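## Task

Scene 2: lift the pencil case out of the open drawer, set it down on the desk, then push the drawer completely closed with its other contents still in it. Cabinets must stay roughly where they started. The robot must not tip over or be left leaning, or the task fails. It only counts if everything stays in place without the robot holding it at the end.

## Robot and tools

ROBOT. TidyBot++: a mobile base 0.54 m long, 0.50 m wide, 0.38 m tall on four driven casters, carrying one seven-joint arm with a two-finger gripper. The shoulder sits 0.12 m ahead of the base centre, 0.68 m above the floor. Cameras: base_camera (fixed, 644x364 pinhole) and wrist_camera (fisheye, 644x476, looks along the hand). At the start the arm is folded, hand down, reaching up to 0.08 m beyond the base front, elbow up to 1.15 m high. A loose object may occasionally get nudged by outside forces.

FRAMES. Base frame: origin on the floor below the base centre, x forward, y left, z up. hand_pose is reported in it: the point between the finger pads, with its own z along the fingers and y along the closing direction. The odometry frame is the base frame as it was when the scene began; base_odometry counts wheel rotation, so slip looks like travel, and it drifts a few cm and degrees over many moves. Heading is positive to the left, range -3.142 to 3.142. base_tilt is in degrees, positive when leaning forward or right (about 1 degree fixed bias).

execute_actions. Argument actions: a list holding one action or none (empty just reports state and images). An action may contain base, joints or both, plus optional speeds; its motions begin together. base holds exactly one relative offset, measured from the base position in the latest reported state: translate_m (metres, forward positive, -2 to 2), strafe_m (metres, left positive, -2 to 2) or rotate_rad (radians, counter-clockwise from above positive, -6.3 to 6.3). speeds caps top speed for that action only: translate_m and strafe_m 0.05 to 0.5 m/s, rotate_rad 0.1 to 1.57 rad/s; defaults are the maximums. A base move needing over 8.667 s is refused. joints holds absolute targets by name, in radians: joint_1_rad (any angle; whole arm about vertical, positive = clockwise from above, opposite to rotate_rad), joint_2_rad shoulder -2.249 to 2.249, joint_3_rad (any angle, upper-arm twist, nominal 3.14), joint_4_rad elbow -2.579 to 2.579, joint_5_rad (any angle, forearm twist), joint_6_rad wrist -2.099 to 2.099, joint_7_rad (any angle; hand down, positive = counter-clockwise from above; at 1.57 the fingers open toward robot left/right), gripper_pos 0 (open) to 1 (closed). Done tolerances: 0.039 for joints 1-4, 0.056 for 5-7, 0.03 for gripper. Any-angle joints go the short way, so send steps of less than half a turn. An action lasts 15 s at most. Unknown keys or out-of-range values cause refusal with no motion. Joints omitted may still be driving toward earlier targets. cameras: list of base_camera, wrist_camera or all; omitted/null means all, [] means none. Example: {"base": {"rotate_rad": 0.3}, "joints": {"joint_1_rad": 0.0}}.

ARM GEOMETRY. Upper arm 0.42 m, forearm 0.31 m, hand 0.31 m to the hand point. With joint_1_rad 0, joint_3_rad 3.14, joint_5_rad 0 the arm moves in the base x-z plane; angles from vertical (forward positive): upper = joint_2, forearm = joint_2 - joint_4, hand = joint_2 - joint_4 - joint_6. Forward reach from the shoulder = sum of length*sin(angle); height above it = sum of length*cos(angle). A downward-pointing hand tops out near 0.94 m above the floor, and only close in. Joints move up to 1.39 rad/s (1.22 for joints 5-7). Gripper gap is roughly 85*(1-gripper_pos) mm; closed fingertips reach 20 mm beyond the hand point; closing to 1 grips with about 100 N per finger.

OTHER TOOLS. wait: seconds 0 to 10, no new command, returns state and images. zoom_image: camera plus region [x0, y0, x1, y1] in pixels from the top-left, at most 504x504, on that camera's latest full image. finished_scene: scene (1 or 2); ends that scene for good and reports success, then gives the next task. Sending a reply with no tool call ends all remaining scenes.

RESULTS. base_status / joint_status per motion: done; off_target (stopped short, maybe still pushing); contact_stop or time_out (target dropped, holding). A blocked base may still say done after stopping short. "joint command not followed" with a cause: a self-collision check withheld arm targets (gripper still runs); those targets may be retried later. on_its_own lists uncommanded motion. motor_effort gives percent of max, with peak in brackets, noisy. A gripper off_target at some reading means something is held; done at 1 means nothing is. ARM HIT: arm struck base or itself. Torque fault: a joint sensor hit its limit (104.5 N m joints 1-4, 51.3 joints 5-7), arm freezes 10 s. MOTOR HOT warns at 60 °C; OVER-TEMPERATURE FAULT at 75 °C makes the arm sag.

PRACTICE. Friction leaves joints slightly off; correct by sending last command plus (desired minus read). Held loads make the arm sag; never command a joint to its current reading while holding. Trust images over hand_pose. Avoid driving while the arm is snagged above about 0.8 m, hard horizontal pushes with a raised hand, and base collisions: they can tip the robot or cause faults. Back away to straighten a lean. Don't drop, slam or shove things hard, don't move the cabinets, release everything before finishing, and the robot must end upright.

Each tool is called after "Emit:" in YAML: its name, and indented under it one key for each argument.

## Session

Emit:
execute_actions:
  actions:
    - {"joints":{"joint_6_rad":0.2}}

Scene clock: 1.40 s.
base_odometry: x=+0.000 y=+0.000 heading=+0.000 (m, m, rad; odometry frame)
base_tilt: forward=+0.0 right=+0.0 (deg)
base_status: not commanded
joint_positions: joint_1_rad=+0.004 joint_2_rad=-0.342 joint_3_rad=+3.171 joint_4_rad=-2.535 joint_5_rad=-0.023 joint_6_rad=+0.194 joint_7_rad=+1.543 gripper_pos=+0.000
joint_status: all done
motor_effort: joint_1_rad=+1(0) joint_2_rad=-7(7) joint_3_rad=+0(0) joint_4_rad=+18(18) joint_5_rad=+0(0) joint_6_rad=+9(9) joint_7_rad=+0(1) (%)
hand_pose: x=+0.5167 y=-0.0136 z=+0.7659 quat_wxyz=(-0.007, +0.840, -0.038, +0.541) (m; base frame)
pictures: base_camera, wrist_camera
camera_calibration (this result's frames):
wrist_camera: T_world_to_cam=[[-0.023148, -0.997466, -0.0672811, 0.0493972], [-0.412774, 0.0708307, -0.908075, 0.96255], [0.910539, 0.00675168, -0.413367, -0.0183448], [0, 0, 0, 1]] pos_world=[0.415163, -0.0187823, 0.869809]
Images, in order (width x height): base_camera 644x364, wrist_camera 644x476.

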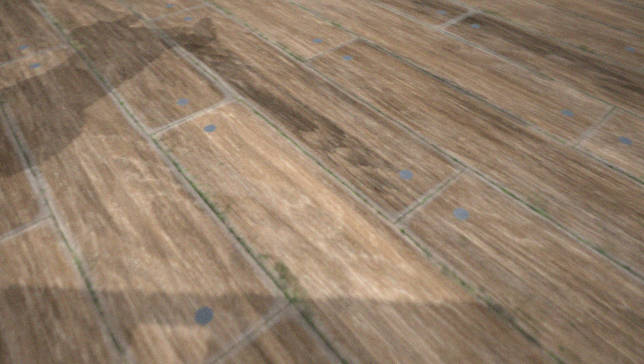

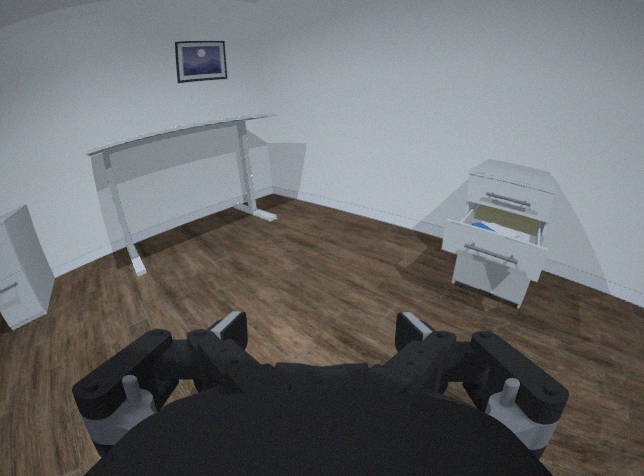

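Emit:
execute_actions:
  actions:
    - {"base":{"rotate_rad":-0.92},"joints":{"joint_1_rad":0,"joint_2_rad":0.39,"joint_3_rad":3.12,"joint_4_rad":-1.54,"joint_5_rad":0.02,"joint_6_rad":-1.21,"joint_7_rad":1.6}}
  cameras: ["base_camera"]

Emit:
execute_actions:
  actions:
    - {"base":{"strafe_m":0.5}}
  cameras: []

Emit:
execute_actions:
  actions:
    - {"base":{"translate_m":0.75}}

Scene clock: 7.10 s.
base_odometry: x=+0.000 y=+0.000 heading=-0.919 (m, m, rad; odometry frame)
base_tilt: forward=+0.0 right=+0.0 (deg)
base_status: done
joint_positions: joint_1_rad=+0.004 joint_2_rad=+0.381 joint_3_rad=+3.140 joint_4_rad=-1.564 joint_5_rad=-0.003 joint_6_rad=-1.181 joint_7_rad=+1.558 gripper_pos=+0.000
joint_status: all done
motor_effort: joint_1_rad=+1(1) joint_2_rad=-31(31) joint_3_rad=-1(4) joint_4_rad=+16(18) joint_5_rad=-1(0) joint_6_rad=+1(9) joint_7_rad=+1(0) (%)
hand_pose: x=+0.5727 y=+0.0006 z=+0.6462 quat_wxyz=(-0.001, +1.000, -0.009, +0.008) (m; base frame)
pictures: base_camera
Images, in order (width x height): base_camera 644x364.

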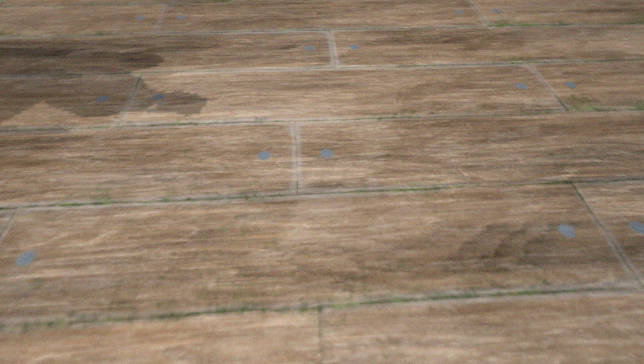

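Scene clock: 9.47 s.
base_odometry: x=+0.398 y=+0.303 heading=-0.920 (m, m, rad; odometry frame)
base_tilt: forward=+0.0 right=+0.0 (deg)
base_status: done
joint_positions: joint_1_rad=+0.001 joint_2_rad=+0.381 joint_3_rad=+3.131 joint_4_rad=-1.564 joint_5_rad=+0.003 joint_6_rad=-1.181 joint_7_rad=+1.558 gripper_pos=+0.000
joint_status: not commanded
motor_effort: joint_1_rad=+1(3) joint_2_rad=-31(33) joint_3_rad=-1(3) joint_4_rad=+16(16) joint_5_rad=-1(1) joint_6_rad=+1(1) joint_7_rad=+1(1) (%)
hand_pose: x=+0.5726 y=+0.0046 z=+0.6463 quat_wxyz=(-0.001, +1.000, -0.002, +0.008) (m; base frame)
pictures: none
No camera images: the call's "cameras" was empty. Leave "cameras" out to get every camera's image.

Scene clock: 12.33 s.
base_odometry: x=+0.853 y=-0.294 heading=-0.920 (m, m, rad; odometry frame)
base_tilt: forward=+0.0 right=+0.1 (deg)
base_status: done
joint_positions: joint_1_rad=+0.001 joint_2_rad=+0.385 joint_3_rad=+3.131 joint_4_rad=-1.560 joint_5_rad=+0.003 joint_6_rad=-1.185 joint_7_rad=+1.558 gripper_pos=+0.000
joint_status: not commanded
motor_effort: joint_1_rad=+1(2) joint_2_rad=-31(33) joint_3_rad=-1(2) joint_4_rad=+16(16) joint_5_rad=+0(1) joint_6_rad=+1(2) joint_7_rad=+1(0) (%)
hand_pose: x=+0.5731 y=+0.0046 z=+0.6455 quat_wxyz=(-0.001, +1.000, -0.002, +0.006) (m; base frame)
pictures: base_camera, wrist_camera
camera_calibration (this result's frames):
wrist_camera: T_world_to_cam=[[-0.00185826, -0.999282, -0.0378529, 0.0295105], [-0.999937, 0.00227464, -0.0109597, 0.632927], [0.0110379, 0.0378302, -0.999223, 0.773966], [0, 0, 0, 1]] pos_world=[0.624399, -0.00122962, 0.781419]
Images, in order (width x height): base_camera 644x364, wrist_camera 644x476.

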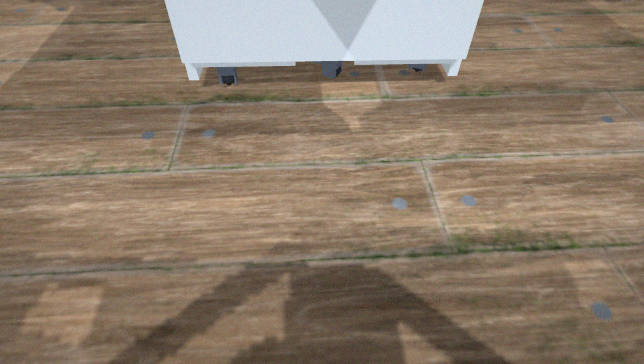

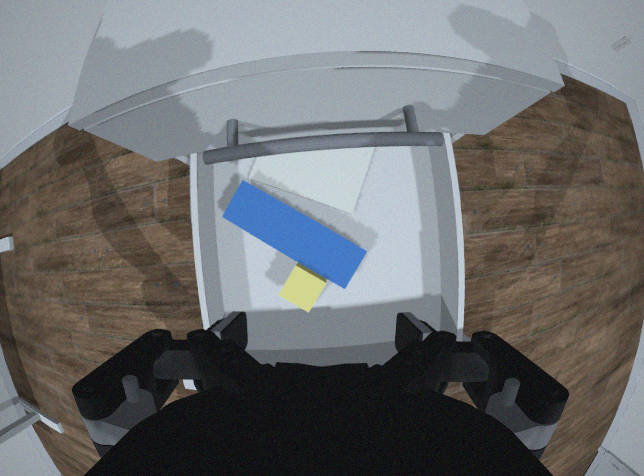

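Emit:
execute_actions:
  actions:
    - {"base":{"strafe_m":0.04},"joints":{"joint_7_rad":-0.56}}
  cameras: []

Emit:
execute_actions:
  actions:
    - {"base":{"translate_m":0.03},"joints":{"joint_2_rad":0.66,"joint_4_rad":-1.82,"joint_6_rad":-0.65}}
  cameras: ["wrist_camera"]

Emit:
execute_actions:
  actions:
    - {"base":{"translate_m":0.03},"speeds":{"translate_m":0.08}}
  cameras: ["wrist_camera"]

Scene clock: 18.03 s.
base_odometry: x=+0.885 y=-0.270 heading=-0.920 (m, m, rad; odometry frame)
base_tilt: forward=+0.0 right=+0.1 (deg)
base_status: done
joint_positions: joint_1_rad=-0.001 joint_2_rad=+0.385 joint_3_rad=+3.128 joint_4_rad=-1.560 joint_5_rad=+0.003 joint_6_rad=-1.185 joint_7_rad=-0.539 gripper_pos=+0.000
joint_status: all done
motor_effort: joint_1_rad=+1(3) joint_2_rad=-31(32) joint_3_rad=-1(4) joint_4_rad=+15(17) joint_5_rad=+0(1) joint_6_rad=+0(1) joint_7_rad=+1(1) (%)
hand_pose: x=+0.5730 y=+0.0066 z=+0.6455 quat_wxyz=(-0.005, +0.499, -0.866, +0.002) (m; base frame)
pictures: none
No camera images: the call's "cameras" was empty. Leave "cameras" out to get every camera's image.

Scene clock: 19.57 s.
base_odometry: x=+0.903 y=-0.294 heading=-0.920 (m, m, rad; odometry frame)
base_tilt: forward=+0.0 right=+0.0 (deg)
base_status: done
joint_positions: joint_1_rad=-0.001 joint_2_rad=+0.663 joint_3_rad=+3.128 joint_4_rad=-1.804 joint_5_rad=+0.003 joint_6_rad=-0.678 joint_7_rad=-0.539 gripper_pos=+0.000
joint_status: all done
motor_effort: joint_1_rad=+1(2) joint_2_rad=-35(39) joint_3_rad=-1(1) joint_4_rad=+10(17) joint_5_rad=+0(0) joint_6_rad=+0(1) joint_7_rad=+0(0) (%)
hand_pose: x=+0.5730 y=+0.0078 z=+0.4568 quat_wxyz=(+0.000, +0.499, -0.866, -0.004) (m; base frame)
pictures: wrist_camera
camera_calibration (this result's frames):
wrist_camera: T_world_to_cam=[[-0.865239, 0.500462, -0.0299942, 0.505032], [0.500578, 0.865682, 0.00403943, -0.242585], [0.027987, -0.0115193, -0.999542, 0.576131], [0, 0, 0, 1]] pos_world=[0.542282, -0.0361106, 0.591995]
Images, in order (width x height): wrist_camera 644x476.

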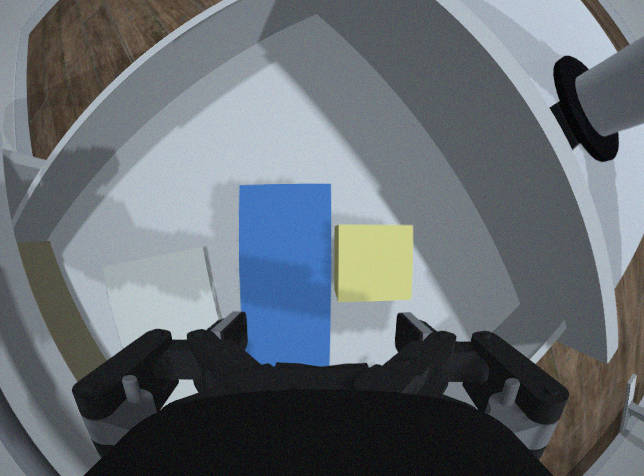

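Scene clock: 20.47 s.
base_odometry: x=+0.922 y=-0.317 heading=-0.919 (m, m, rad; odometry frame)
base_tilt: forward=+0.0 right=+0.0 (deg)
base_status: done
joint_positions: joint_1_rad=-0.001 joint_2_rad=+0.663 joint_3_rad=+3.128 joint_4_rad=-1.805 joint_5_rad=+0.003 joint_6_rad=-0.677 joint_7_rad=-0.539 gripper_pos=+0.000
joint_status: not commanded
motor_effort: joint_1_rad=+1(3) joint_2_rad=-35(36) joint_3_rad=-1(2) joint_4_rad=+10(11) joint_5_rad=+0(0) joint_6_rad=+0(1) joint_7_rad=+0(0) (%)
hand_pose: x=+0.5729 y=+0.0078 z=+0.4567 quat_wxyz=(+0.000, +0.499, -0.866, -0.004) (m; base frame)
pictures: wrist_camera
camera_calibration (this result's frames):
wrist_camera: T_world_to_cam=[[-0.865232, 0.500462, -0.0302031, 0.505065], [0.500577, 0.865682, 0.00416518, -0.242611], [0.0282308, -0.0115151, -0.999535, 0.575906], [0, 0, 0, 1]] pos_world=[0.542186, -0.0361104, 0.591903]
Images, in order (width x height): wrist_camera 644x476.

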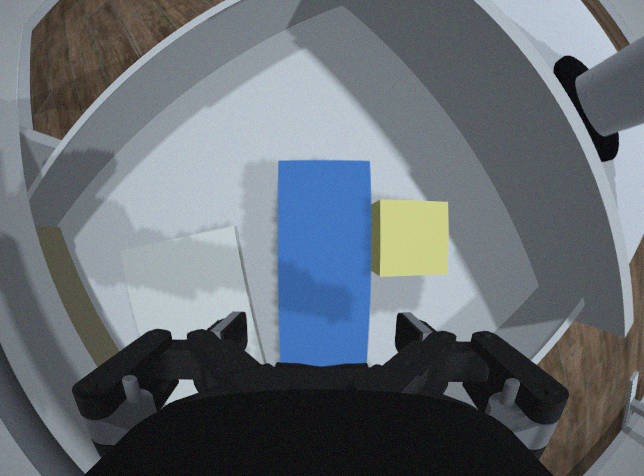

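Emit:
execute_actions:
  actions:
    - {"joints":{"joint_2_rad":0.75,"joint_4_rad":-1.85,"joint_6_rad":-0.53,"gripper_pos":0.1}}
  cameras: ["wrist_camera"]

Emit:
execute_actions:
  actions:
    - {"joints":{"gripper_pos":1}}
  cameras: []

Emit:
execute_actions:
  actions:
    - {"joints":{"joint_2_rad":0.65,"joint_4_rad":-1.80,"joint_6_rad":-0.70}}
  cameras: []

Emit:
execute_actions:
  actions:
    - {"base":{"translate_m":-0.035},"joints":{"joint_7_rad":-0.3}}
  cameras: ["wrist_camera"]

Scene clock: 23.80 s.
base_odometry: x=+0.922 y=-0.317 heading=-0.919 (m, m, rad; odometry frame)
base_tilt: forward=+0.0 right=+0.1 (deg)
base_status: not commanded
joint_positions: joint_1_rad=-0.001 joint_2_rad=+0.706 joint_3_rad=+3.128 joint_4_rad=-1.819 joint_5_rad=+0.003 joint_6_rad=-0.564 joint_7_rad=-0.539 gripper_pos=+0.100
joint_status: joint_2_rad off_target (ended at +0.706, target +0.750); the others done
motor_effort: joint_1_rad=+1(2) joint_2_rad=-32(36) joint_3_rad=+0(1) joint_4_rad=+10(11) joint_5_rad=+0(1) joint_6_rad=+2(9) joint_7_rad=+1(1) (%)
hand_pose: x=+0.5902 y=+0.0083 z=+0.4350 quat_wxyz=(-0.025, +0.499, -0.866, +0.010) (m; base frame)
pictures: wrist_camera
camera_calibration (this result's frames):
wrist_camera: T_world_to_cam=[[-0.86196, 0.500938, -0.0780145, 0.53791], [0.499907, 0.865425, 0.0336445, -0.26403], [0.0843695, -0.00999979, -0.996384, 0.519248], [0, 0, 0, 1]] pos_world=[0.551838, -0.0357685, 0.568219]
Images, in order (width x height): wrist_camera 644x476.

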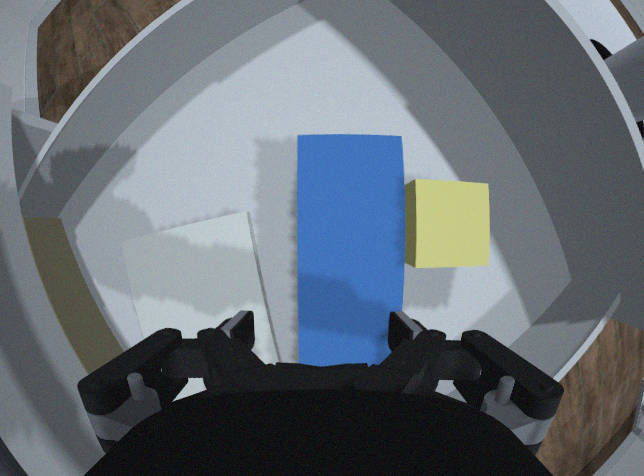

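Scene clock: 24.83 s.
base_odometry: x=+0.922 y=-0.317 heading=-0.919 (m, m, rad; odometry frame)
base_tilt: forward=+0.0 right=+0.0 (deg)
base_status: not commanded
joint_positions: joint_1_rad=-0.001 joint_2_rad=+0.684 joint_3_rad=+3.122 joint_4_rad=-1.825 joint_5_rad=+0.003 joint_6_rad=-0.564 joint_7_rad=-0.539 gripper_pos=+0.999
joint_status: all done
motor_effort: joint_1_rad=+2(3) joint_2_rad=-23(31) joint_3_rad=+1(3) joint_4_rad=+8(10) joint_5_rad=+1(2) joint_6_rad=+3(8) joint_7_rad=+0(0) (%)
hand_pose: x=+0.5914 y=+0.0112 z=+0.4438 quat_wxyz=(-0.032, +0.501, -0.865, +0.012) (m; base frame)
pictures: none
No camera images: the call's "cameras" was empty. Leave "cameras" out to get every camera's image.

Scene clock: 25.90 s.
base_odometry: x=+0.922 y=-0.317 heading=-0.919 (m, m, rad; odometry frame)
base_tilt: forward=+0.0 right=+0.0 (deg)
base_status: not commanded
joint_positions: joint_1_rad=-0.001 joint_2_rad=+0.666 joint_3_rad=+3.122 joint_4_rad=-1.819 joint_5_rad=+0.003 joint_6_rad=-0.676 joint_7_rad=-0.539 gripper_pos=+0.999
joint_status: all done
motor_effort: joint_1_rad=+1(2) joint_2_rad=-35(36) joint_3_rad=-1(1) joint_4_rad=+11(10) joint_5_rad=-1(1) joint_6_rad=+1(3) joint_7_rad=+0(0) (%)
hand_pose: x=+0.5644 y=+0.0106 z=+0.4527 quat_wxyz=(+0.006, +0.501, -0.865, -0.009) (m; base frame)
pictures: none
No camera images: the call's "cameras" was empty. Leave "cameras" out to get every camera's image.

Scene clock: 26.77 s.
base_odometry: x=+0.900 y=-0.289 heading=-0.920 (m, m, rad; odometry frame)
base_tilt: forward=+0.0 right=+0.0 (deg)
base_status: done
joint_positions: joint_1_rad=-0.001 joint_2_rad=+0.660 joint_3_rad=+3.122 joint_4_rad=-1.817 joint_5_rad=+0.003 joint_6_rad=-0.676 joint_7_rad=-0.321 gripper_pos=+0.999
joint_status: all done
motor_effort: joint_1_rad=+1(3) joint_2_rad=-35(36) joint_3_rad=-1(2) joint_4_rad=+10(12) joint_5_rad=+0(0) joint_6_rad=+0(1) joint_7_rad=+0(0) (%)
hand_pose: x=+0.5671 y=+0.0106 z=+0.4559 quat_wxyz=(+0.002, +0.593, -0.806, -0.007) (m; base frame)
pictures: wrist_camera
camera_calibration (this result's frames):
wrist_camera: T_world_to_cam=[[-0.954657, 0.296854, -0.0225407, 0.547934], [0.296789, 0.954923, 0.00628518, -0.128478], [0.0233904, -0.000689633, -0.999726, 0.578012], [0, 0, 0, 1]] pos_world=[0.5477, -0.0395713, 0.591012]
Images, in order (width x height): wrist_camera 644x476.

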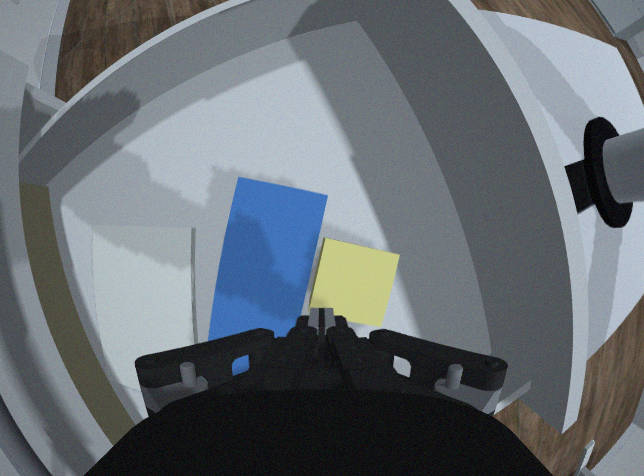

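Emit:
execute_actions:
  actions:
    - {"base":{"translate_m":0.025},"joints":{"joint_7_rad":-0.56,"gripper_pos":0,"joint_6_rad":-0.59}}
  cameras: ["wrist_camera"]

Emit:
execute_actions:
  actions:
    - {"joints":{"joint_2_rad":0.74}}
  cameras: ["wrist_camera"]

Scene clock: 30.10 s.
base_odometry: x=+0.916 y=-0.309 heading=-0.919 (m, m, rad; odometry frame)
base_tilt: forward=+0.0 right=+0.1 (deg)
base_status: done
joint_positions: joint_1_rad=-0.001 joint_2_rad=+0.658 joint_3_rad=+3.122 joint_4_rad=-1.810 joint_5_rad=+0.003 joint_6_rad=-0.611 joint_7_rad=-0.539 gripper_pos=+0.000
joint_status: all done
motor_effort: joint_1_rad=+1(2) joint_2_rad=-35(38) joint_3_rad=-1(4) joint_4_rad=+11(11) joint_5_rad=-1(0) joint_6_rad=+1(0) joint_7_rad=+1(1) (%)
hand_pose: x=+0.5917 y=+0.0110 z=+0.4586 quat_wxyz=(-0.030, +0.501, -0.865, +0.011) (m; base frame)
pictures: wrist_camera
camera_calibration (this result's frames):
wrist_camera: T_world_to_cam=[[-0.863773, 0.496677, -0.0849008, 0.544009], [0.495029, 0.86791, 0.0409679, -0.268461], [0.0940341, -0.0066414, -0.995547, 0.53645], [0, 0, 0, 1]] pos_world=[0.552352, -0.0336341, 0.591246]
Images, in order (width x height): wrist_camera 644x476.

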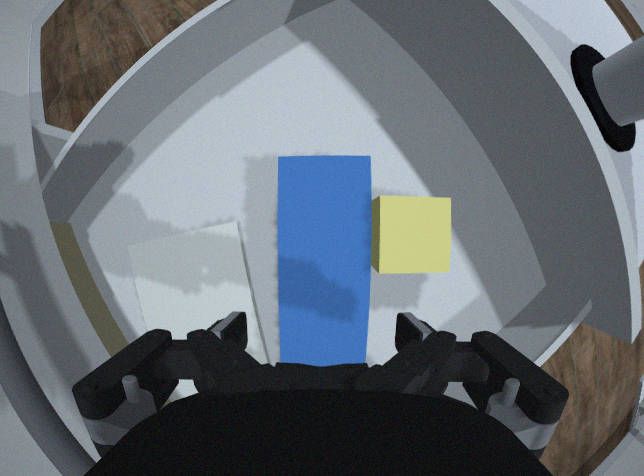

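Scene clock: 31.03 s.
base_odometry: x=+0.916 y=-0.309 heading=-0.919 (m, m, rad; odometry frame)
base_tilt: forward=+0.0 right=+0.1 (deg)
base_status: not commanded
joint_positions: joint_1_rad=-0.001 joint_2_rad=+0.738 joint_3_rad=+3.122 joint_4_rad=-1.810 joint_5_rad=+0.003 joint_6_rad=-0.611 joint_7_rad=-0.539 gripper_pos=+0.000
joint_status: all done
motor_effort: joint_1_rad=+1(1) joint_2_rad=-36(38) joint_3_rad=-2(2) joint_4_rad=+9(11) joint_5_rad=+0(1) joint_6_rad=+0(0) joint_7_rad=+1(0) (%)
hand_pose: x=+0.5724 y=+0.0110 z=+0.4215 quat_wxyz=(+0.005, +0.501, -0.865, -0.009) (m; base frame)
pictures: wrist_camera
camera_calibration (this result's frames):
wrist_camera: T_world_to_cam=[[-0.867795, 0.496675, -0.0156932, 0.497301], [0.496718, 0.867911, 0.00127221, -0.241598], [0.0142522, -0.00669109, -0.999876, 0.548895], [0, 0, 0, 1]] pos_world=[0.543739, -0.0336393, 0.556939]
Images, in order (width x height): wrist_camera 644x476.

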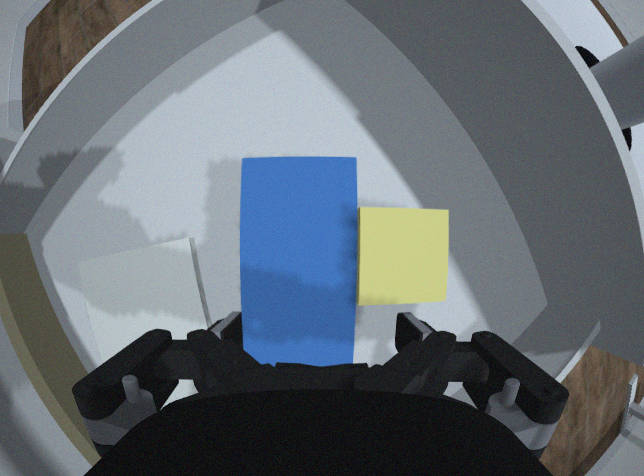

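Straddled; it got dragged closer, which helps.

Emit:
execute_actions:
  actions:
    - {"base":{"translate_m":0.01},"joints":{"joint_2_rad":0.765,"gripper_pos":1}}
  cameras: []

Emit:
execute_actions:
  actions:
    - {"base":{"translate_m":-0.045},"speeds":{"translate_m":0.08},"joints":{"joint_2_rad":0.62,"joint_6_rad":-0.70}}
  cameras: ["wrist_camera"]

Scene clock: 33.57 s.
base_odometry: x=+0.922 y=-0.317 heading=-0.919 (m, m, rad; odometry frame)
base_tilt: forward=+0.0 right=+0.1 (deg)
base_status: done
joint_positions: joint_1_rad=-0.001 joint_2_rad=+0.750 joint_3_rad=+3.122 joint_4_rad=-1.807 joint_5_rad=+0.003 joint_6_rad=-0.611 joint_7_rad=-0.539 gripper_pos=+0.356
joint_status: gripper_pos off_target (ended at +0.356, target +1.000); the others done
motor_effort: joint_1_rad=+1(3) joint_2_rad=-32(37) joint_3_rad=-2(2) joint_4_rad=+6(11) joint_5_rad=+0(1) joint_6_rad=+0(5) joint_7_rad=+0(0) (%)
hand_pose: x=+0.5705 y=+0.0110 z=+0.4163 quat_wxyz=(+0.009, +0.501, -0.865, -0.012) (m; base frame)
pictures: none
No camera images: the call's "cameras" was empty. Leave "cameras" out to get every camera's image.

Scene clock: 34.83 s.
base_odometry: x=+0.894 y=-0.281 heading=-0.919 (m, m, rad; odometry frame)
base_tilt: forward=+0.0 right=+0.0 (deg)
base_status: done
joint_positions: joint_1_rad=-0.001 joint_2_rad=+0.619 joint_3_rad=+3.122 joint_4_rad=-1.807 joint_5_rad=+0.003 joint_6_rad=-0.674 joint_7_rad=-0.539 gripper_pos=+0.356
joint_status: all done
motor_effort: joint_1_rad=+1(3) joint_2_rad=-35(39) joint_3_rad=-2(2) joint_4_rad=+11(12) joint_5_rad=+0(1) joint_6_rad=+1(2) joint_7_rad=+1(1) (%)
hand_pose: x=+0.5822 y=+0.0107 z=+0.4763 quat_wxyz=(-0.021, +0.501, -0.865, +0.006) (m; base frame)
pictures: wrist_camera
camera_calibration (this result's frames):
wrist_camera: T_world_to_cam=[[-0.865637, 0.496109, -0.0674445, 0.530221], [0.495279, 0.868226, 0.0296945, -0.258957], [0.0732888, -0.00769917, -0.997281, 0.567921], [0, 0, 0, 1]] pos_world=[0.545613, -0.0338411, 0.609827]
Images, in order (width x height): wrist_camera 644x476.

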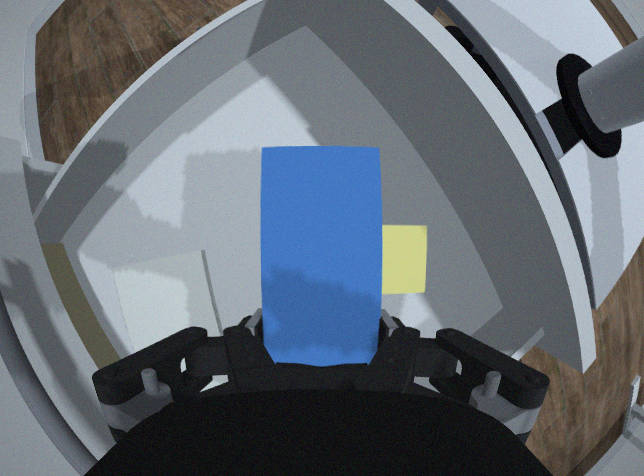

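Emit:
execute_actions:
  actions:
    - {"joints":{"joint_2_rad":0.47,"joint_4_rad":-1.68,"joint_6_rad":-1.02}}
  cameras: []

Emit:
execute_actions:
  actions:
    - {"base":{"translate_m":-0.25}}
  cameras: []

Emit:
execute_actions:
  actions:
    - {"base":{"rotate_rad":1.64},"joints":{"joint_2_rad":0.1,"joint_4_rad":-0.6,"joint_6_rad":-1.8,"joint_7_rad":1.6}}
  cameras: []

Emit:
execute_actions:
  actions:
    - {"base":{"translate_m":0.85}}

Scene clock: 39.13 s.
base_odometry: x=+0.894 y=-0.281 heading=-0.919 (m, m, rad; odometry frame)
base_tilt: forward=+0.0 right=+0.0 (deg)
base_status: not commanded
joint_positions: joint_1_rad=-0.001 joint_2_rad=+0.468 joint_3_rad=+3.122 joint_4_rad=-1.698 joint_5_rad=+0.003 joint_6_rad=-0.994 joint_7_rad=-0.539 gripper_pos=+0.356
joint_status: all done
motor_effort: joint_1_rad=+1(1) joint_2_rad=-32(37) joint_3_rad=-1(1) joint_4_rad=+14(14) joint_5_rad=-1(0) joint_6_rad=+0(0) joint_7_rad=+0(0) (%)
hand_pose: x=+0.5627 y=+0.0095 z=+0.5696 quat_wxyz=(+0.007, +0.502, -0.865, -0.007) (m; base frame)
pictures: none
No camera images: the call's "cameras" was empty. Leave "cameras" out to get every camera's image.

Scene clock: 40.90 s.
base_odometry: x=+0.743 y=-0.082 heading=-0.919 (m, m, rad; odometry frame)
base_tilt: forward=+0.0 right=+0.0 (deg)
base_status: done
joint_positions: joint_1_rad=-0.001 joint_2_rad=+0.469 joint_3_rad=+3.122 joint_4_rad=-1.698 joint_5_rad=+0.004 joint_6_rad=-0.995 joint_7_rad=-0.539 gripper_pos=+0.356
joint_status: not commanded
motor_effort: joint_1_rad=+1(2) joint_2_rad=-33(35) joint_3_rad=-1(2) joint_4_rad=+13(15) joint_5_rad=+0(0) joint_6_rad=+0(1) joint_7_rad=+0(0) (%)
hand_pose: x=+0.5626 y=+0.0094 z=+0.5696 quat_wxyz=(+0.008, +0.502, -0.865, -0.008) (m; base frame)
pictures: none
No camera images: the call's "cameras" was empty. Leave "cameras" out to get every camera's image.

Scene clock: 43.57 s.
base_odometry: x=+0.743 y=-0.083 heading=+0.720 (m, m, rad; odometry frame)
base_tilt: forward=+0.0 right=+0.1 (deg)
base_status: done
joint_positions: joint_1_rad=-0.010 joint_2_rad=+0.100 joint_3_rad=+3.117 joint_4_rad=-0.620 joint_5_rad=+0.005 joint_6_rad=-1.773 joint_7_rad=+1.563 gripper_pos=+0.356
joint_status: all done
motor_effort: joint_1_rad=+0(5) joint_2_rad=-19(37) joint_3_rad=-1(5) joint_4_rad=+15(20) joint_5_rad=+0(1) joint_6_rad=+6(7) joint_7_rad=-1(0) (%)
hand_pose: x=+0.5559 y=+0.0142 z=+1.0887 quat_wxyz=(-0.006, +0.948, +0.011, +0.319) (m; base frame)
pictures: none
No camera images: the call's "cameras" was empty. Leave "cameras" out to get every camera's image.

Scene clock: 46.63 s.
base_odometry: x=+1.381 y=+0.479 heading=+0.721 (m, m, rad; odometry frame)
base_tilt: forward=+0.0 right=+0.1 (deg)
base_status: done
joint_positions: joint_1_rad=-0.010 joint_2_rad=+0.106 joint_3_rad=+3.117 joint_4_rad=-0.620 joint_5_rad=+0.005 joint_6_rad=-1.775 joint_7_rad=+1.563 gripper_pos=+0.356
joint_status: not commanded
motor_effort: joint_1_rad=+1(2) joint_2_rad=-20(23) joint_3_rad=-1(2) joint_4_rad=+15(16) joint_5_rad=+0(0) joint_6_rad=+7(7) joint_7_rad=+0(0) (%)
hand_pose: x=+0.5578 y=+0.0142 z=+1.0858 quat_wxyz=(-0.006, +0.949, +0.011, +0.315) (m; base frame)
pictures: base_camera, wrist_camera
camera_calibration (this result's frames):
wrist_camera: T_world_to_cam=[[0.0476286, -0.998333, -0.0325936, 0.0224468], [-0.801545, -0.0187284, -0.59764, 1.14908], [0.596034, 0.05459, -0.801101, 0.672118], [0, 0, 0, 1]] pos_world=[0.519365, 0.00723884, 1.2259]
Images, in order (width x height): base_camera 644x364, wrist_camera 644x476.

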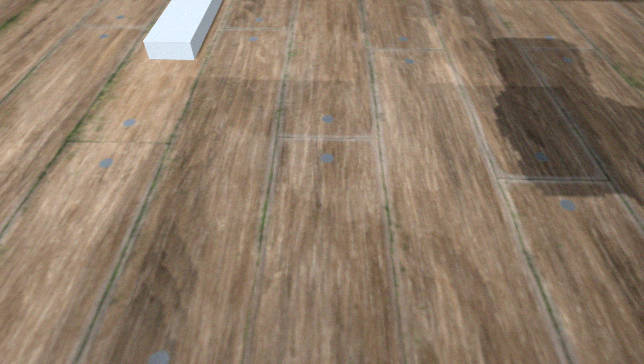

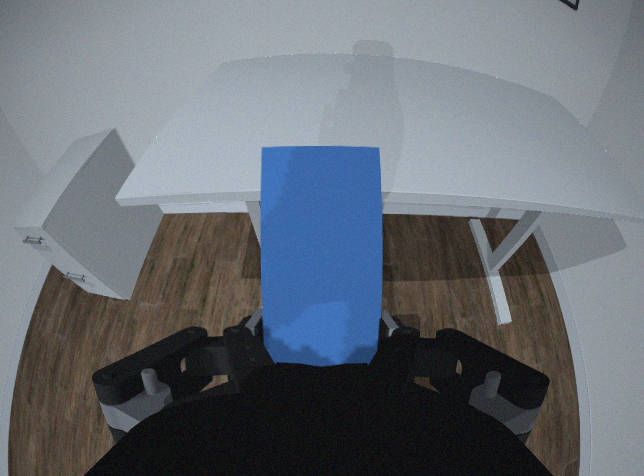

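Similar height. Turn the case crosswise.

Emit:
execute_actions:
  actions:
    - {"base":{"translate_m":0.42},"joints":{"joint_7_rad":0,"joint_4_rad":-0.48,"joint_6_rad":-2.09}}
  cameras: []

Emit:
execute_actions:
  actions:
    - {"joints":{"joint_2_rad":0.33}}
  cameras: []

Emit:
execute_actions:
  actions:
    - {"joints":{"joint_4_rad":-0.6}}
  cameras: ["wrist_camera"]

Scene clock: 52.33 s.
base_odometry: x=+1.697 y=+0.757 heading=+0.721 (m, m, rad; odometry frame)
base_tilt: forward=+0.0 right=+0.0 (deg)
base_status: done
joint_positions: joint_1_rad=-0.010 joint_2_rad=+0.109 joint_3_rad=+3.117 joint_4_rad=-0.507 joint_5_rad=+0.005 joint_6_rad=-2.061 joint_7_rad=+0.021 gripper_pos=+0.356
joint_status: all done
motor_effort: joint_1_rad=+1(2) joint_2_rad=-18(22) joint_3_rad=-1(0) joint_4_rad=+12(15) joint_5_rad=+0(0) joint_6_rad=+5(7) joint_7_rad=-1(1) (%)
hand_pose: x=+0.4853 y=+0.0118 z=+1.0783 quat_wxyz=(-0.164, +0.706, -0.670, +0.162) (m; base frame)
pictures: none
No camera images: the call's "cameras" was empty. Leave "cameras" out to get every camera's image.

Scene clock: 53.83 s.
base_odometry: x=+1.697 y=+0.757 heading=+0.721 (m, m, rad; odometry frame)
base_tilt: forward=+0.0 right=+0.0 (deg)
base_status: not commanded
joint_positions: joint_1_rad=-0.010 joint_2_rad=+0.335 joint_3_rad=+3.117 joint_4_rad=-0.497 joint_5_rad=+0.005 joint_6_rad=-2.062 joint_7_rad=+0.021 gripper_pos=+0.356
joint_status: all done
motor_effort: joint_1_rad=+1(0) joint_2_rad=-28(33) joint_3_rad=-1(1) joint_4_rad=+14(15) joint_5_rad=+0(1) joint_6_rad=+3(5) joint_7_rad=+1(0) (%)
hand_pose: x=+0.5655 y=+0.0126 z=+0.9891 quat_wxyz=(-0.089, +0.719, -0.684, +0.085) (m; base frame)
pictures: none
No camera images: the call's "cameras" was empty. Leave "cameras" out to get every camera's image.

Scene clock: 54.80 s.
base_odometry: x=+1.697 y=+0.757 heading=+0.721 (m, m, rad; odometry frame)
base_tilt: forward=+0.0 right=+0.0 (deg)
base_status: not commanded
joint_positions: joint_1_rad=-0.010 joint_2_rad=+0.313 joint_3_rad=+3.117 joint_4_rad=-0.554 joint_5_rad=+0.005 joint_6_rad=-2.061 joint_7_rad=+0.021 gripper_pos=+0.356
joint_status: joint_4_rad off_target (ended at -0.554, target -0.600)
motor_effort: joint_1_rad=+1(1) joint_2_rad=-22(28) joint_3_rad=-1(2) joint_4_rad=+11(15) joint_5_rad=-1(1) joint_6_rad=+1(4) joint_7_rad=+0(0) (%)
hand_pose: x=+0.5539 y=+0.0125 z=+0.9812 quat_wxyz=(-0.077, +0.721, -0.685, +0.074) (m; base frame)
pictures: wrist_camera
camera_calibration (this result's frames):
wrist_camera: T_world_to_cam=[[-0.967683, -0.050412, -0.247078, 0.778527], [-0.0519712, 0.998649, -0.000211408, 0.0693151], [0.246755, 0.0126364, -0.968996, 0.94947], [0, 0, 0, 1]] pos_world=[0.522684, -0.0419722, 1.1124]
Images, in order (width x height): wrist_camera 644x476.

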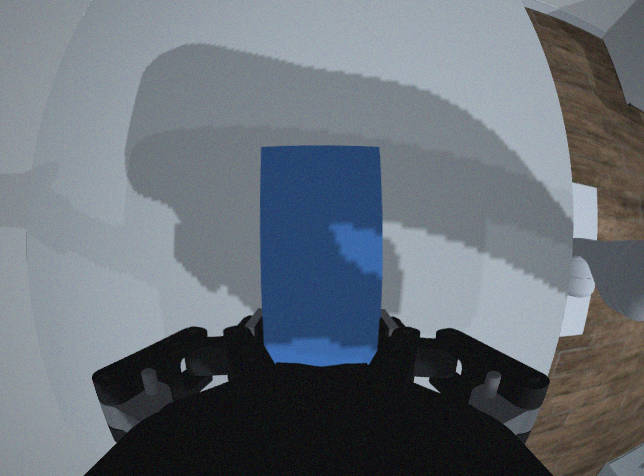

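Emit:
execute_actions:
  actions:
    - {"joints":{"gripper_pos":0}}
  cameras: []

Emit:
execute_actions:
  actions:
    - {"joints":{"joint_2_rad":0.25,"joint_4_rad":-0.3}}
  cameras: ["wrist_camera"]

Emit:
execute_actions:
  actions:
    - {"base":{"translate_m":-1.4},"joints":{"joint_7_rad":1.6,"joint_6_rad":0,"gripper_pos":1}}
  cameras: []

Emit:
execute_actions:
  actions:
    - {"base":{"strafe_m":0.2},"joints":{"joint_2_rad":0.95,"joint_4_rad":-2.15,"joint_6_rad":1.06}}
  cameras: ["wrist_camera"]

Emit:
execute_actions:
  actions:
    - {"base":{"rotate_rad":-1.57}}

Scene clock: 58.53 s.
base_odometry: x=+1.697 y=+0.757 heading=+0.721 (m, m, rad; odometry frame)
base_tilt: forward=+0.0 right=+0.0 (deg)
base_status: not commanded
joint_positions: joint_1_rad=-0.010 joint_2_rad=+0.327 joint_3_rad=+3.117 joint_4_rad=-0.577 joint_5_rad=+0.005 joint_6_rad=-2.061 joint_7_rad=+0.021 gripper_pos=+0.000
joint_status: all done
motor_effort: joint_1_rad=+1(1) joint_2_rad=-28(29) joint_3_rad=-1(1) joint_4_rad=+15(15) joint_5_rad=-1(1) joint_6_rad=+2(3) joint_7_rad=+0(0) (%)
hand_pose: x=+0.5554 y=+0.0125 z=+0.9684 quat_wxyz=(-0.064, +0.722, -0.686, +0.061) (m; base frame)
pictures: none
No camera images: the call's "cameras" was empty. Leave "cameras" out to get every camera's image.

Scene clock: 59.93 s.
base_odometry: x=+1.697 y=+0.757 heading=+0.721 (m, m, rad; odometry frame)
base_tilt: forward=+0.0 right=+0.1 (deg)
base_status: not commanded
joint_positions: joint_1_rad=-0.010 joint_2_rad=+0.247 joint_3_rad=+3.117 joint_4_rad=-0.318 joint_5_rad=+0.005 joint_6_rad=-2.061 joint_7_rad=+0.021 gripper_pos=+0.000
joint_status: all done
motor_effort: joint_1_rad=+1(1) joint_2_rad=-22(29) joint_3_rad=-1(1) joint_4_rad=+12(15) joint_5_rad=+0(0) joint_6_rad=+5(5) joint_7_rad=+0(0) (%)
hand_pose: x=+0.5433 y=+0.0122 z=+1.0848 quat_wxyz=(-0.183, +0.701, -0.666, +0.178) (m; base frame)
pictures: wrist_camera
camera_calibration (this result's frames):
wrist_camera: T_world_to_cam=[[-0.84994, -0.0455315, -0.524908, 1.03115], [-0.0492753, 0.998762, -0.00684705, 0.0748367], [0.52457, 0.0200454, -0.851131, 0.773543], [0, 0, 0, 1]] pos_world=[0.474323, -0.0433004, 1.20016]
Images, in order (width x height): wrist_camera 644x476.

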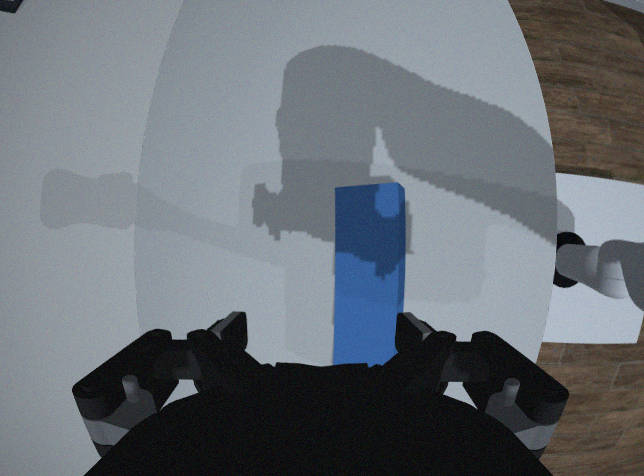

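Scene clock: 64.37 s.
base_odometry: x=+0.646 y=-0.170 heading=+0.722 (m, m, rad; odometry frame)
base_tilt: forward=+0.0 right=+0.0 (deg)
base_status: done
joint_positions: joint_1_rad=-0.010 joint_2_rad=+0.245 joint_3_rad=+3.117 joint_4_rad=-0.315 joint_5_rad=+0.005 joint_6_rad=-0.008 joint_7_rad=+1.573 gripper_pos=+0.999
joint_status: all done
motor_effort: joint_1_rad=+1(1) joint_2_rad=-22(30) joint_3_rad=-1(2) joint_4_rad=+12(16) joint_5_rad=+0(1) joint_6_rad=+5(11) joint_7_rad=+0(0) (%)
hand_pose: x=+0.5545 y=+0.0107 z=+1.6192 quat_wxyz=(-0.014, +0.280, +0.003, +0.960) (m; base frame)
pictures: none
No camera images: the call's "cameras" was empty. Leave "cameras" out to get every camera's image.

Scene clock: 67.37 s.
base_odometry: x=+0.514 y=-0.020 heading=+0.723 (m, m, rad; odometry frame)
base_tilt: forward=+0.0 right=+0.0 (deg)
base_status: done
joint_positions: joint_1_rad=-0.010 joint_2_rad=+0.941 joint_3_rad=+3.117 joint_4_rad=-2.129 joint_5_rad=+0.005 joint_6_rad=+1.028 joint_7_rad=+1.573 gripper_pos=+0.999
joint_status: all done
motor_effort: joint_1_rad=+1(5) joint_2_rad=-38(51) joint_3_rad=-2(2) joint_4_rad=+6(20) joint_5_rad=+0(0) joint_6_rad=+9(11) joint_7_rad=+1(0) (%)
hand_pose: x=+0.7586 y=+0.0224 z=+0.4756 quat_wxyz=(-0.015, +0.852, +0.009, +0.523) (m; base frame)
pictures: wrist_camera
camera_calibration (this result's frames):
wrist_camera: T_world_to_cam=[[0.0632332, -0.997465, -0.0326333, -0.0106491], [-0.453458, 0.000412813, -0.891278, 0.820698], [0.889032, 0.0711561, -0.452282, -0.325451], [0, 0, 0, 1]] pos_world=[0.662161, 0.012197, 0.583927]
Images, in order (width x height): wrist_camera 644x476.

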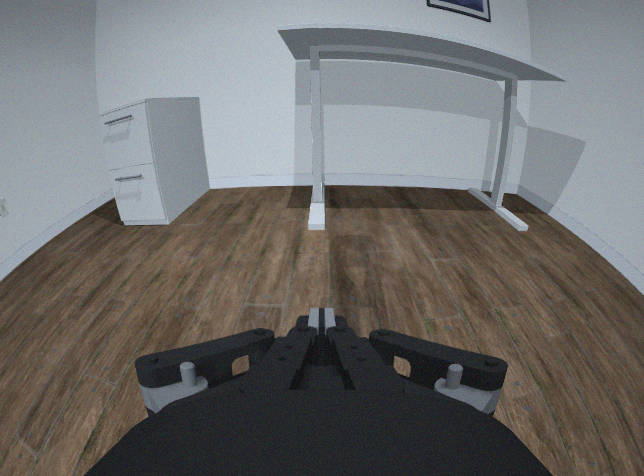

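Scene clock: 69.73 s.
base_odometry: x=+0.514 y=-0.020 heading=-0.847 (m, m, rad; odometry frame)
base_tilt: forward=+0.0 right=+0.0 (deg)
base_status: done
joint_positions: joint_1_rad=+0.009 joint_2_rad=+0.941 joint_3_rad=+3.122 joint_4_rad=-2.129 joint_5_rad=+0.005 joint_6_rad=+1.033 joint_7_rad=+1.573 gripper_pos=+0.999
joint_status: not commanded
motor_effort: joint_1_rad=+0(4) joint_2_rad=-38(40) joint_3_rad=-1(5) joint_4_rad=+6(7) joint_5_rad=+0(1) joint_6_rad=+9(9) joint_7_rad=+0(0) (%)
hand_pose: x=+0.7596 y=+0.0080 z=+0.4766 quat_wxyz=(-0.008, +0.851, +0.001, +0.525) (m; base frame)
pictures: base_camera, wrist_camera
camera_calibration (this result's frames):
wrist_camera: T_world_to_cam=[[0.0423435, -0.998694, -0.028598, -0.0110914], [-0.449503, 0.00652033, -0.893255, 0.819951], [0.892275, 0.0506785, -0.448639, -0.328835], [0, 0, 0, 1]] pos_world=[0.662451, 0.000241656, 0.58458]
Images, in order (width x height): base_camera 644x364, wrist_camera 644x476.

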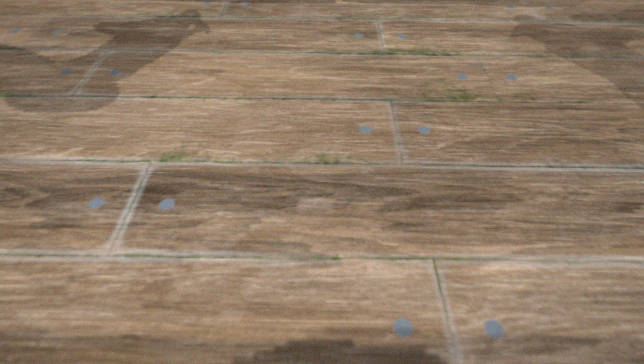

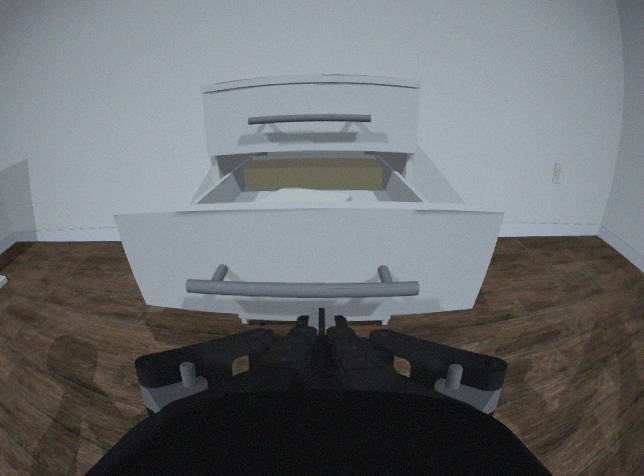

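Emit:
execute_actions:
  actions:
    - {"base":{"translate_m":0.38},"speeds":{"translate_m":0.12}}

Scene clock: 74.10 s.
base_odometry: x=+0.766 y=-0.305 heading=-0.848 (m, m, rad; odometry frame)
base_tilt: forward=+0.0 right=+0.0 (deg)
base_status: done
joint_positions: joint_1_rad=+0.009 joint_2_rad=+0.942 joint_3_rad=+3.122 joint_4_rad=-2.147 joint_5_rad=+0.005 joint_6_rad=+1.033 joint_7_rad=+1.573 gripper_pos=+0.999
joint_status: not commanded
motor_effort: joint_1_rad=+1(2) joint_2_rad=-37(40) joint_3_rad=-1(2) joint_4_rad=+6(13) joint_5_rad=+0(2) joint_6_rad=+9(11) joint_7_rad=+0(0) (%)
hand_pose: x=+0.7513 y=+0.0081 z=+0.4707 quat_wxyz=(-0.008, +0.856, +0.001, +0.517) (m; base frame)
pictures: base_camera, wrist_camera
camera_calibration (this result's frames):
wrist_camera: T_world_to_cam=[[0.0420832, -0.998683, -0.0293412, -0.010303], [-0.466006, 0.00635722, -0.884759, 0.819331], [0.88378, 0.0509066, -0.465125, -0.309937], [0, 0, 0, 1]] pos_world=[0.656163, 0.000279733, 0.580449]
Images, in order (width x height): base_camera 644x364, wrist_camera 644x476.

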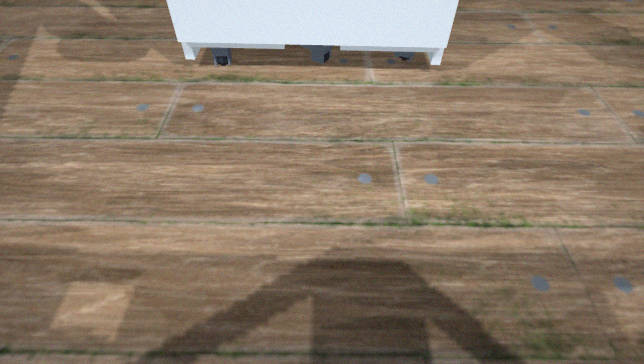

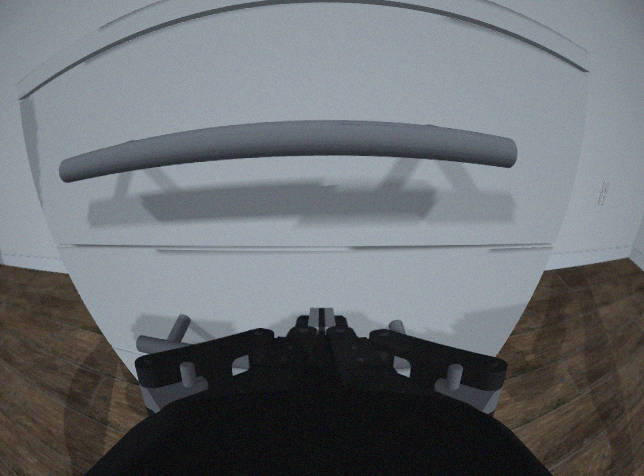

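The drawer closed flush on its own, and the hand isn't pressing on it.

Emit:
finished_scene:
  scene: 2

The scene is finished: the task was done.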